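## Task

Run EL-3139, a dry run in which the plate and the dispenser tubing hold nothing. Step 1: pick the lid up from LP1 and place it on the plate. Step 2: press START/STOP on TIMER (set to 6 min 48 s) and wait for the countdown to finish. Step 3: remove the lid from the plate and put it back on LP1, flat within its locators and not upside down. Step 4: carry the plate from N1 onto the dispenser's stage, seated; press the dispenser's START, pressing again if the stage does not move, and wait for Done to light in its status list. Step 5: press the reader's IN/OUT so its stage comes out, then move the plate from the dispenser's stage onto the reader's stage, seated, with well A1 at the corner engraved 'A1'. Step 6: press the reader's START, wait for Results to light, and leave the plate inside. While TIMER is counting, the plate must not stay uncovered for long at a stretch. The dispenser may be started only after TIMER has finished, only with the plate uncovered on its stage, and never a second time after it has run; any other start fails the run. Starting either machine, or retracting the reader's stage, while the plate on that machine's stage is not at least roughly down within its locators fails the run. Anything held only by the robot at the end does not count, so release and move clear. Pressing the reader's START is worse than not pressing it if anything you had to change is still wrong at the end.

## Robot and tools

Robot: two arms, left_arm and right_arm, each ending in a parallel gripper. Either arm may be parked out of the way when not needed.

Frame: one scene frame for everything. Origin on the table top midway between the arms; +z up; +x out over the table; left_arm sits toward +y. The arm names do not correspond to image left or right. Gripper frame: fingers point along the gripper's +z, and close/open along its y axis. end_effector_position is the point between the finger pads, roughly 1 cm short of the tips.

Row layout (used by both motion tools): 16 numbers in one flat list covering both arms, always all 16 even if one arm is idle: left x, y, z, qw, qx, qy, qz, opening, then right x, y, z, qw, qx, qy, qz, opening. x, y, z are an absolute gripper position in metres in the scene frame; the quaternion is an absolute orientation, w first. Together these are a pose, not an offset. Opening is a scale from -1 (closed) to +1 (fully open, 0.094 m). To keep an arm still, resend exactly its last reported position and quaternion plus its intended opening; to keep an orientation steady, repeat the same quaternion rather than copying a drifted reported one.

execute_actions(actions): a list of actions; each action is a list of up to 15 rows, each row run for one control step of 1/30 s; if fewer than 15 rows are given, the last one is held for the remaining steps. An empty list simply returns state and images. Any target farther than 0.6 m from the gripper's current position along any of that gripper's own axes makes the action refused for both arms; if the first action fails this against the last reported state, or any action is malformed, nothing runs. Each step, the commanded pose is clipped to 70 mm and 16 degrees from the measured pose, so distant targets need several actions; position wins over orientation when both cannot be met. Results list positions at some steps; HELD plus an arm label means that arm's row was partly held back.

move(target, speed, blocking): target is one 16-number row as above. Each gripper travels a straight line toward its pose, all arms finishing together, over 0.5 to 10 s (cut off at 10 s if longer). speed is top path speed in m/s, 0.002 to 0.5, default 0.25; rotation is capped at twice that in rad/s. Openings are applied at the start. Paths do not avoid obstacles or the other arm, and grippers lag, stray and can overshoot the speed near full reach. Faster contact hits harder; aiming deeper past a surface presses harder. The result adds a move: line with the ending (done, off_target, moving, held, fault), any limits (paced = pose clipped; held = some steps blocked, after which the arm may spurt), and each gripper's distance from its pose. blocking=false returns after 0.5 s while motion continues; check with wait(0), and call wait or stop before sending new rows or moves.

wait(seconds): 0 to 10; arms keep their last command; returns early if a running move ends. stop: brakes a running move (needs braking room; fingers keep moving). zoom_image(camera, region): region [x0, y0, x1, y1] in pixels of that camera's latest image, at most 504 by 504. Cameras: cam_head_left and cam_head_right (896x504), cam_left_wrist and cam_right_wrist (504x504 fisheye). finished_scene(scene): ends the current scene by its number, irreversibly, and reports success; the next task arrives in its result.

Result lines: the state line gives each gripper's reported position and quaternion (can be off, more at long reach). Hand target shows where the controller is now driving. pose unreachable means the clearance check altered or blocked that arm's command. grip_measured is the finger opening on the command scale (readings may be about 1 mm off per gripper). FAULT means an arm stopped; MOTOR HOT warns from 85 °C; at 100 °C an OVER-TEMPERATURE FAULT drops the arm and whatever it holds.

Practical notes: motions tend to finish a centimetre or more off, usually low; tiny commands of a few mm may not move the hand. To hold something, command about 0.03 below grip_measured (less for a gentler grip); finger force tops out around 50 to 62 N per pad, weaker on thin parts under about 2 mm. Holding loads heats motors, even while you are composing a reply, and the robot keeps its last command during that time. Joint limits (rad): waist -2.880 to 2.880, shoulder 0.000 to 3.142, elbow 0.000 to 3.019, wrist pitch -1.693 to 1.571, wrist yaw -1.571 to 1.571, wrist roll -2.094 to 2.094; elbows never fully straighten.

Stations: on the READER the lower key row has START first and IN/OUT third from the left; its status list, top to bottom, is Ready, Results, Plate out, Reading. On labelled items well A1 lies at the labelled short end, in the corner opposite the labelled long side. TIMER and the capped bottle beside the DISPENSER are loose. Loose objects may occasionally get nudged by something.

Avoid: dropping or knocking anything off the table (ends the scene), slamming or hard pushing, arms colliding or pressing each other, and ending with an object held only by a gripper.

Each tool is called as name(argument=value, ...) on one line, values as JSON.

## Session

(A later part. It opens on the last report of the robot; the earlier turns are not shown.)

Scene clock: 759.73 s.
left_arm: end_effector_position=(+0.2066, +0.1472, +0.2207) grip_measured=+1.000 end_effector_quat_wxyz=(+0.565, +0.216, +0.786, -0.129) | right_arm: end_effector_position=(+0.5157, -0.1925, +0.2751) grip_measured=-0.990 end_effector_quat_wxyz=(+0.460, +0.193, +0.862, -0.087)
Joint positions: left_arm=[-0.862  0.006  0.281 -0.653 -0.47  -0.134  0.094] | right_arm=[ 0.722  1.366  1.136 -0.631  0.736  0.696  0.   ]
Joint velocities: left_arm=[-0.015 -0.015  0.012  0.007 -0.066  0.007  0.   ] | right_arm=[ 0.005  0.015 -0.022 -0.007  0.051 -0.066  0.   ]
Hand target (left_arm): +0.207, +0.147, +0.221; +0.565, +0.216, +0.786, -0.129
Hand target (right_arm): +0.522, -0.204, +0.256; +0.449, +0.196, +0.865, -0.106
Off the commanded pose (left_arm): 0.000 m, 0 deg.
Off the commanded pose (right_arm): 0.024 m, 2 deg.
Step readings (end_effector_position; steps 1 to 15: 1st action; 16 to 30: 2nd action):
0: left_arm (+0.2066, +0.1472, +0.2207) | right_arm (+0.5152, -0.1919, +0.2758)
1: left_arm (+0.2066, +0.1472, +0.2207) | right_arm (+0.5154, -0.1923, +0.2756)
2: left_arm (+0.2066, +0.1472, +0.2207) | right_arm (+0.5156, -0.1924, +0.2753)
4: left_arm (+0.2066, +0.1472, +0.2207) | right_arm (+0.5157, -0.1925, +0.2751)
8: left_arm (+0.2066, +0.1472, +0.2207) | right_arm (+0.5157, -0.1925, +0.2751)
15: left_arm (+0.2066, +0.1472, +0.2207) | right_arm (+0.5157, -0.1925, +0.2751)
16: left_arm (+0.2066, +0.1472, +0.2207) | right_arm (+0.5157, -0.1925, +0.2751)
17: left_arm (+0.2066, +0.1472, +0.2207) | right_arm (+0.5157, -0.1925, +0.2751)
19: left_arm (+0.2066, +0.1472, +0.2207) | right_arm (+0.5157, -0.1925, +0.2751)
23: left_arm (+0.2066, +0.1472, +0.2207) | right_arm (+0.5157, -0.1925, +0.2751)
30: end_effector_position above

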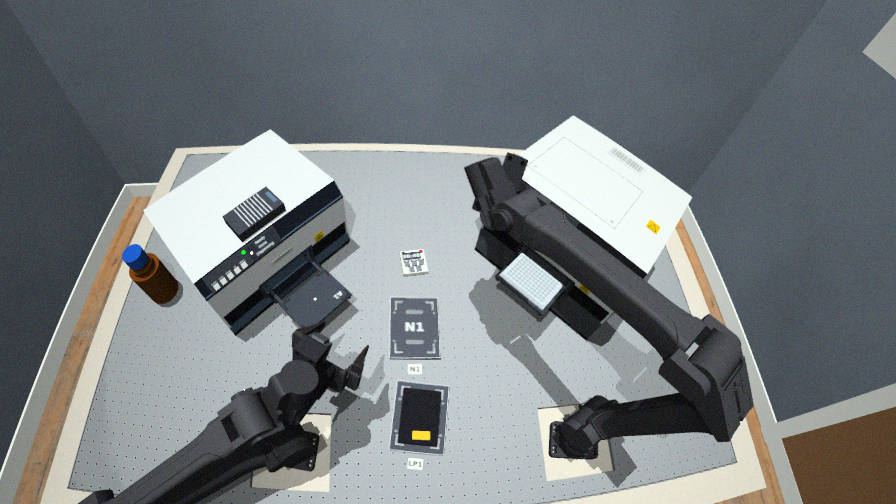

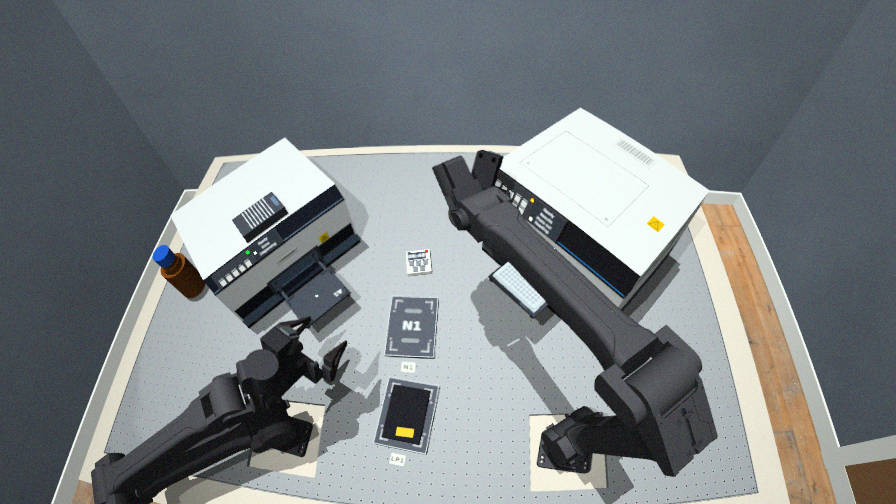

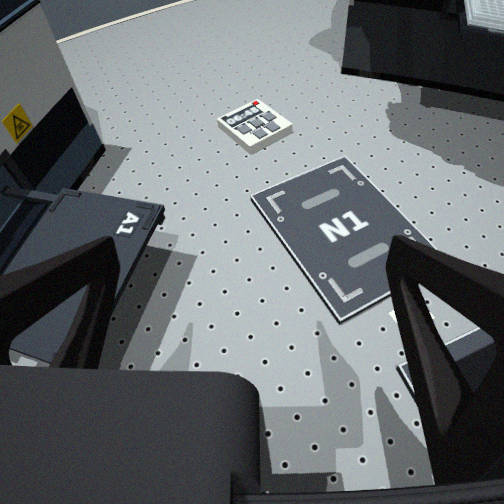

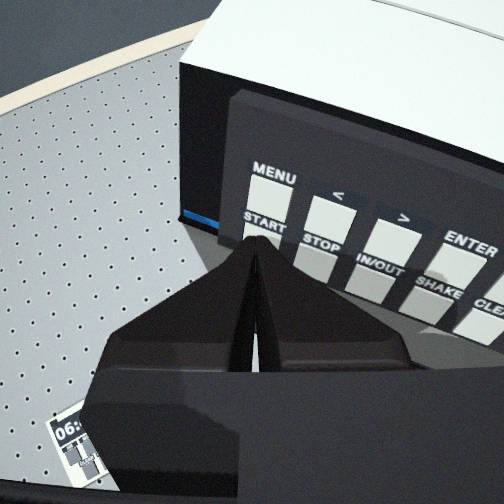

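move(target=[0.2066,0.1472,0.2207,0.565,0.216,0.786,-0.129,1,0.488,-0.160,0.30,0.46,0.193,0.862,-0.087,-1], speed=0.06)

move(target=[0.2066,0.1472,0.2207,0.565,0.216,0.786,-0.129,1,0.27,-0.2,0.38,0.5,0.05,0.865,-0.03,-1])

wait(seconds=10)

Scene clock: 763.27 s.
left_arm: end_effector_position=(+0.2066, +0.1472, +0.2207) grip_measured=+1.000 end_effector_quat_wxyz=(+0.565, +0.216, +0.786, -0.129) | right_arm: end_effector_position=(+0.4830, -0.1686, +0.2752) grip_measured=-0.990 end_effector_quat_wxyz=(+0.447, +0.181, +0.870, -0.106)
Joint positions: left_arm=[-0.862  0.006  0.281 -0.653 -0.47  -0.134  0.094] | right_arm=[ 0.812  1.353  1.145 -0.765  0.795  0.782  0.   ]
Joint velocities: left_arm=[-0.005 -0.015  0.007 -0.022  0.007 -0.007  0.   ] | right_arm=[-0.024 -0.005 -0.007  0.002  0.007  0.007 -0.001]
Hand target (left_arm): +0.207, +0.147, +0.221; +0.565, +0.216, +0.786, -0.129
Hand target (right_arm): +0.488, -0.161, +0.300; +0.462, +0.192, +0.862, -0.087
Off the commanded pose (left_arm): 0.000 m, 0 deg.
Off the commanded pose (right_arm): 0.027 m, 3 deg.
move: off_target (right_arm)

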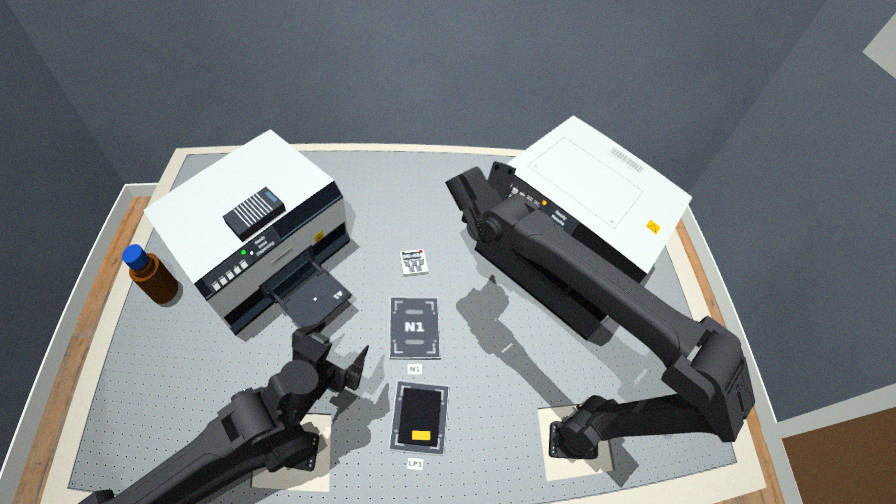

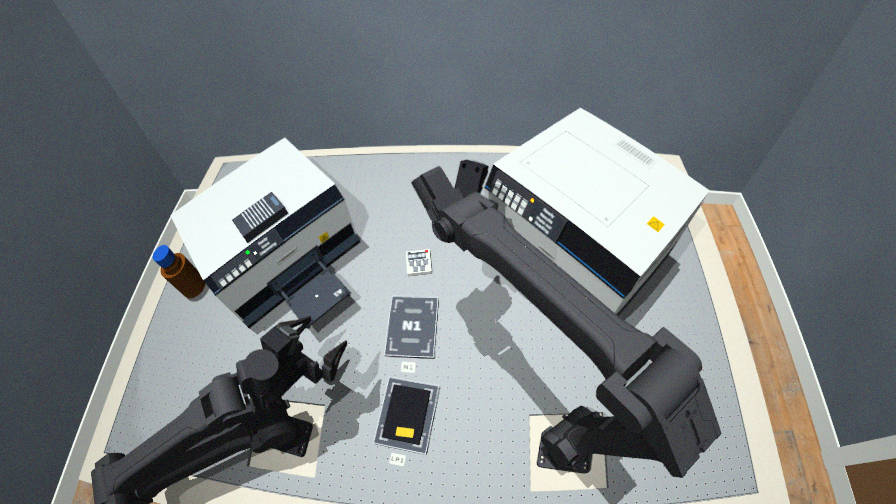

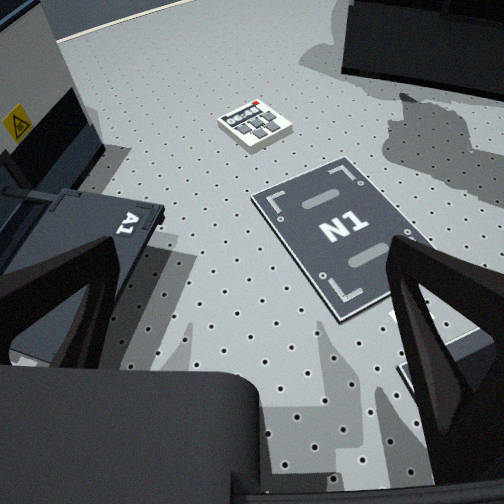

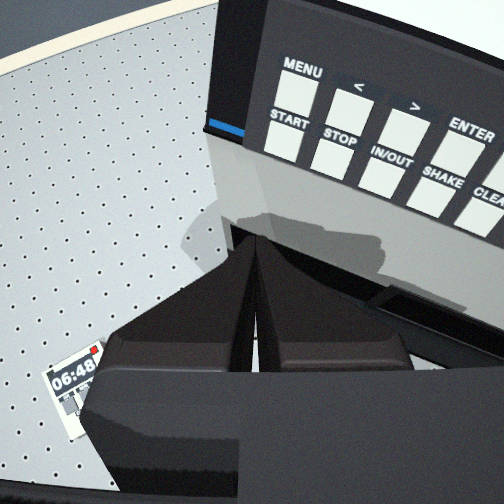

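Scene clock: 764.80 s.
left_arm: end_effector_position=(+0.2066, +0.1472, +0.2207) grip_measured=+1.000 end_effector_quat_wxyz=(+0.565, +0.216, +0.786, -0.129) | right_arm: end_effector_position=(+0.2736, -0.1984, +0.3779) grip_measured=-0.990 end_effector_quat_wxyz=(+0.504, +0.045, +0.862, -0.034)
Joint positions: left_arm=[-0.862  0.006  0.281 -0.653 -0.47  -0.134  0.094] | right_arm=[ 1.198  0.749  0.969 -1.146  0.91   0.796  0.   ]
Joint velocities: left_arm=[ 0.005  0.005 -0.007  0.007 -0.081 -0.022  0.   ] | right_arm=[-0.024 -0.005 -0.017 -0.002  0.051 -0.007  0.001]
Hand target (left_arm): +0.207, +0.147, +0.221; +0.565, +0.216, +0.786, -0.129
Hand target (right_arm): +0.273, -0.196, +0.380; +0.504, +0.048, +0.862, -0.032
Off the commanded pose (left_arm): 0.000 m, 0 deg.
Off the commanded pose (right_arm): 0.004 m, 1 deg.
move: done

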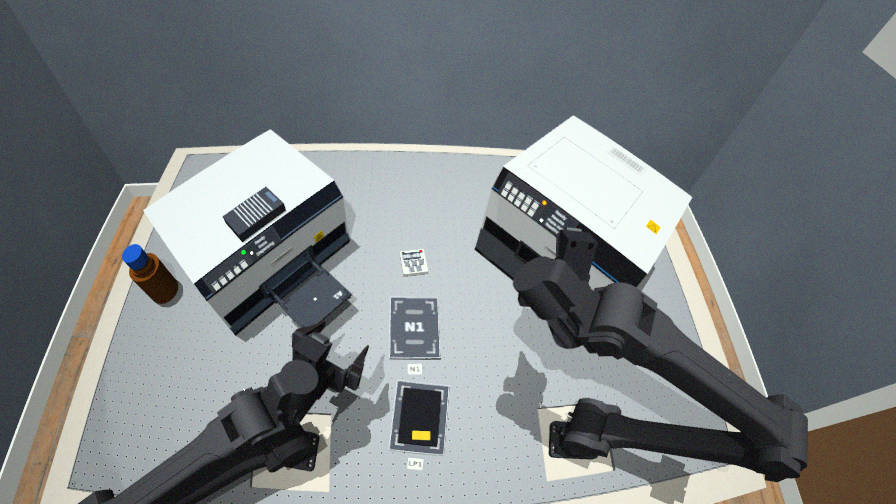

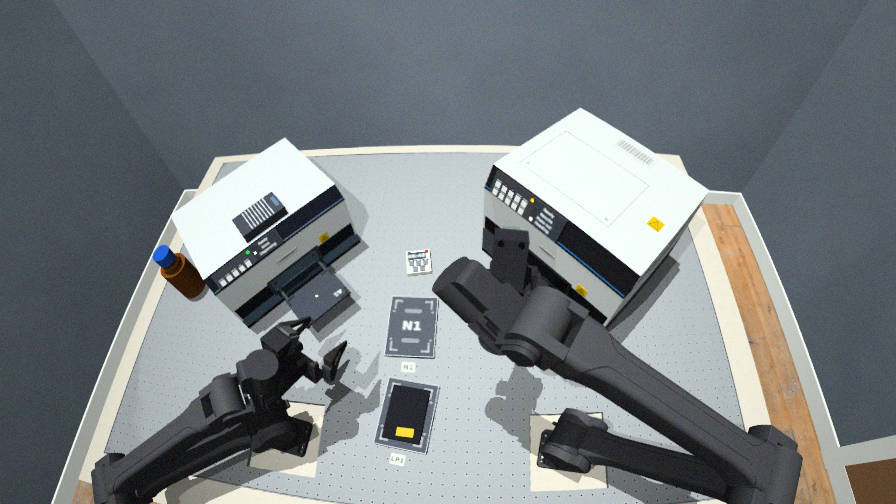

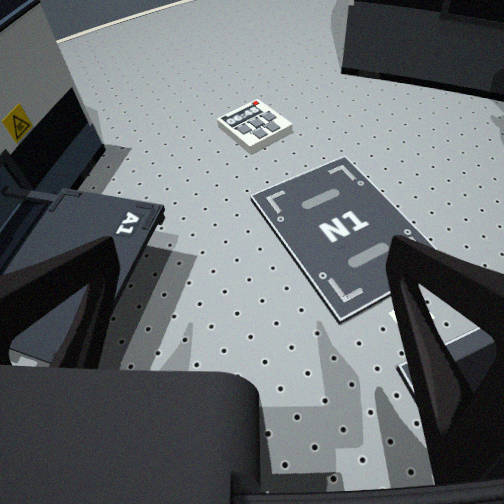

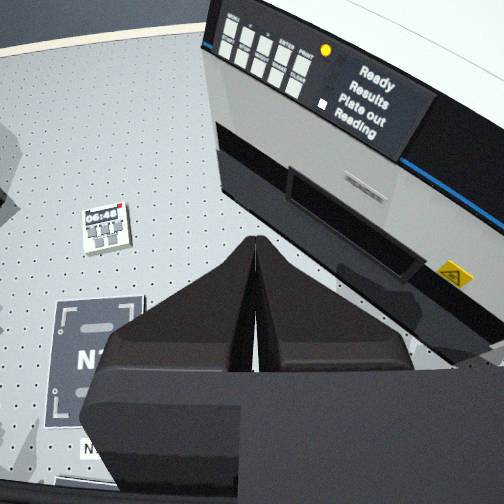

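Scene clock: 774.80 s.
left_arm: end_effector_position=(+0.2066, +0.1472, +0.2207) grip_measured=+1.000 end_effector_quat_wxyz=(+0.565, +0.216, +0.786, -0.129) | right_arm: end_effector_position=(+0.2736, -0.1984, +0.3779) grip_measured=-0.990 end_effector_quat_wxyz=(+0.504, +0.046, +0.862, -0.033)
Joint positions: left_arm=[-0.862  0.006  0.281 -0.653 -0.47  -0.134  0.094] | right_arm=[ 1.198  0.749  0.969 -1.146  0.91   0.798  0.   ]
Joint velocities: left_arm=[ 0.005 -0.005 -0.012 -0.007  0.022  0.007  0.   ] | right_arm=[-0.005  0.005 -0.007  0.002  0.051 -0.095  0.001]
Hand target (left_arm): +0.207, +0.147, +0.221; +0.565, +0.216, +0.786, -0.129
Hand target (right_arm): +0.273, -0.196, +0.380; +0.504, +0.048, +0.862, -0.032
Off the commanded pose (left_arm): 0.000 m, 0 deg.
Off the commanded pose (right_arm): 0.004 m, 1 deg.
wait: 10.00 s; at rest by 0.17 s

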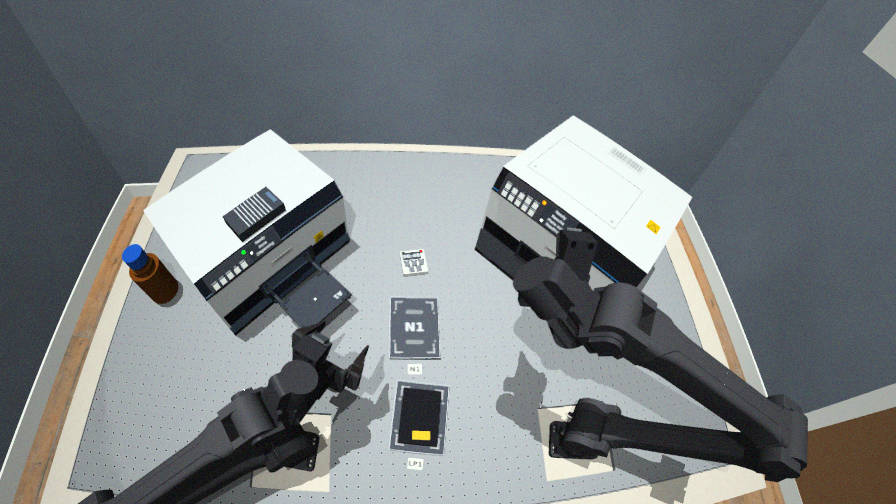

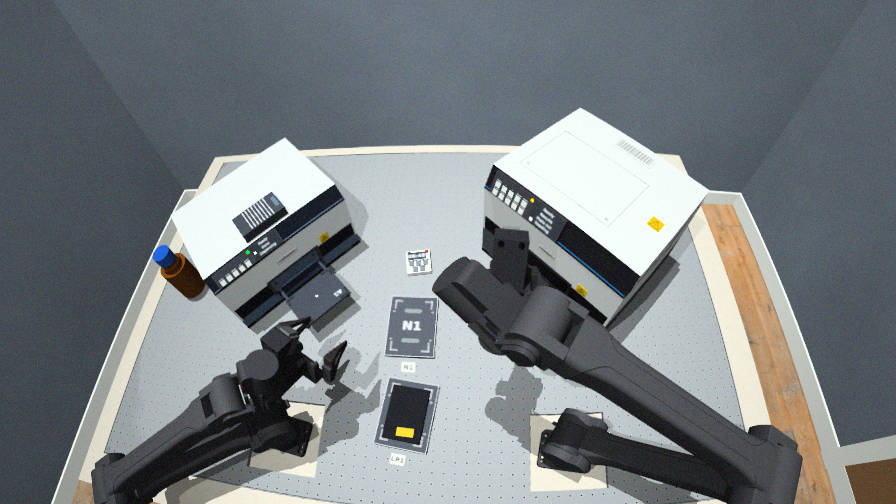

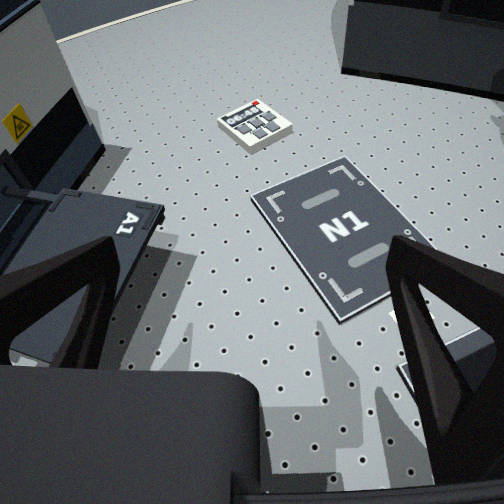

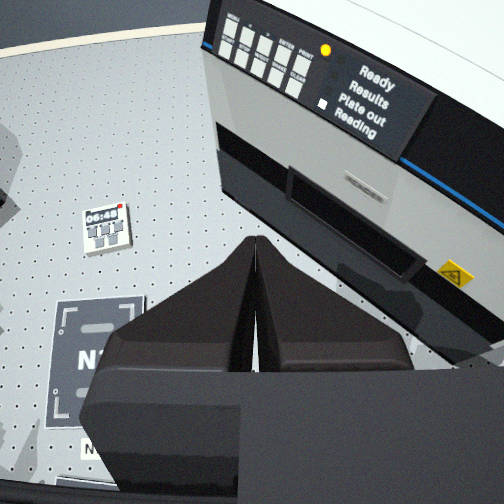

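wait(seconds=10)

Scene clock: 786.60 s.
left_arm: end_effector_position=(+0.2066, +0.1472, +0.2207) grip_measured=+1.000 end_effector_quat_wxyz=(+0.565, +0.216, +0.786, -0.129) | right_arm: end_effector_position=(+0.2736, -0.1984, +0.3779) grip_measured=-0.990 end_effector_quat_wxyz=(+0.504, +0.046, +0.862, -0.033)
Joint positions: left_arm=[-0.862  0.006  0.281 -0.653 -0.47  -0.134  0.094] | right_arm=[ 1.198  0.749  0.969 -1.146  0.91   0.798  0.   ]
Joint velocities: left_arm=[-0.015 -0.015  0.002 -0.012 -0.022 -0.007  0.   ] | right_arm=[ 0.005  0.015 -0.007 -0.002  0.037 -0.022  0.   ]
Hand target (left_arm): +0.207, +0.147, +0.221; +0.565, +0.216, +0.786, -0.129
Hand target (right_arm): +0.273, -0.196, +0.380; +0.504, +0.049, +0.862, -0.032
Off the commanded pose (left_arm): 0.000 m, 0 deg.
Off the commanded pose (right_arm): 0.004 m, 1 deg.
wait: 10.00 s; at rest from the start

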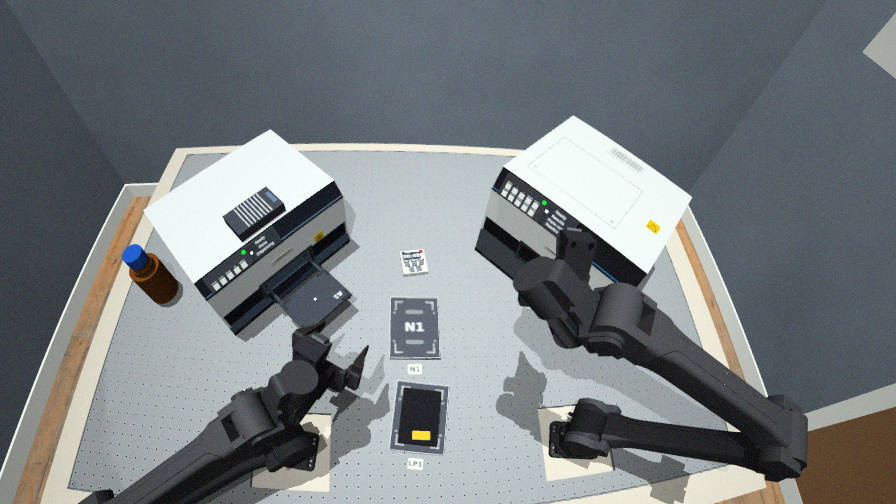

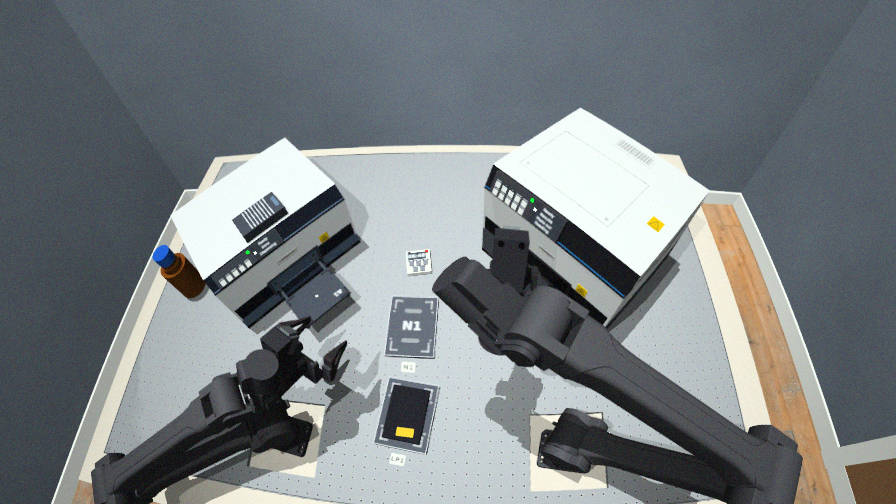

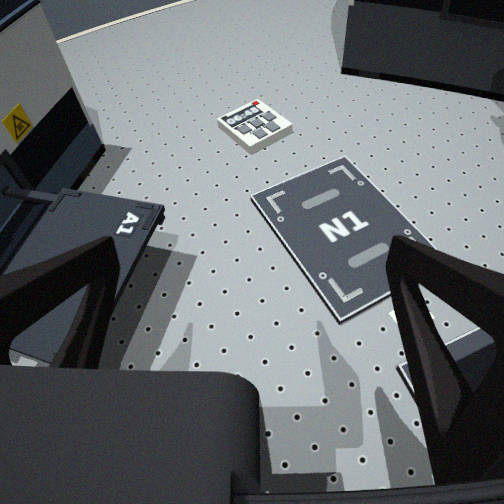

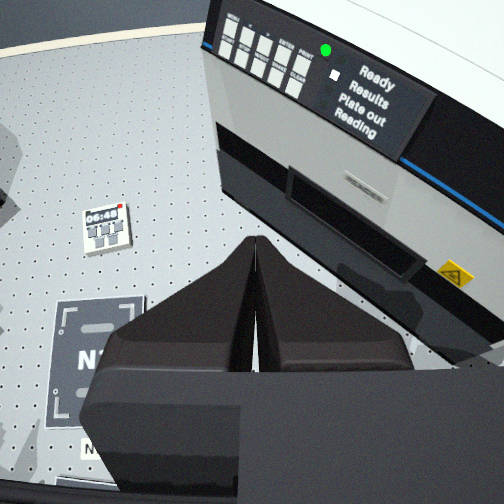

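finished_scene(scene=2)

The scene is finished: the task was done.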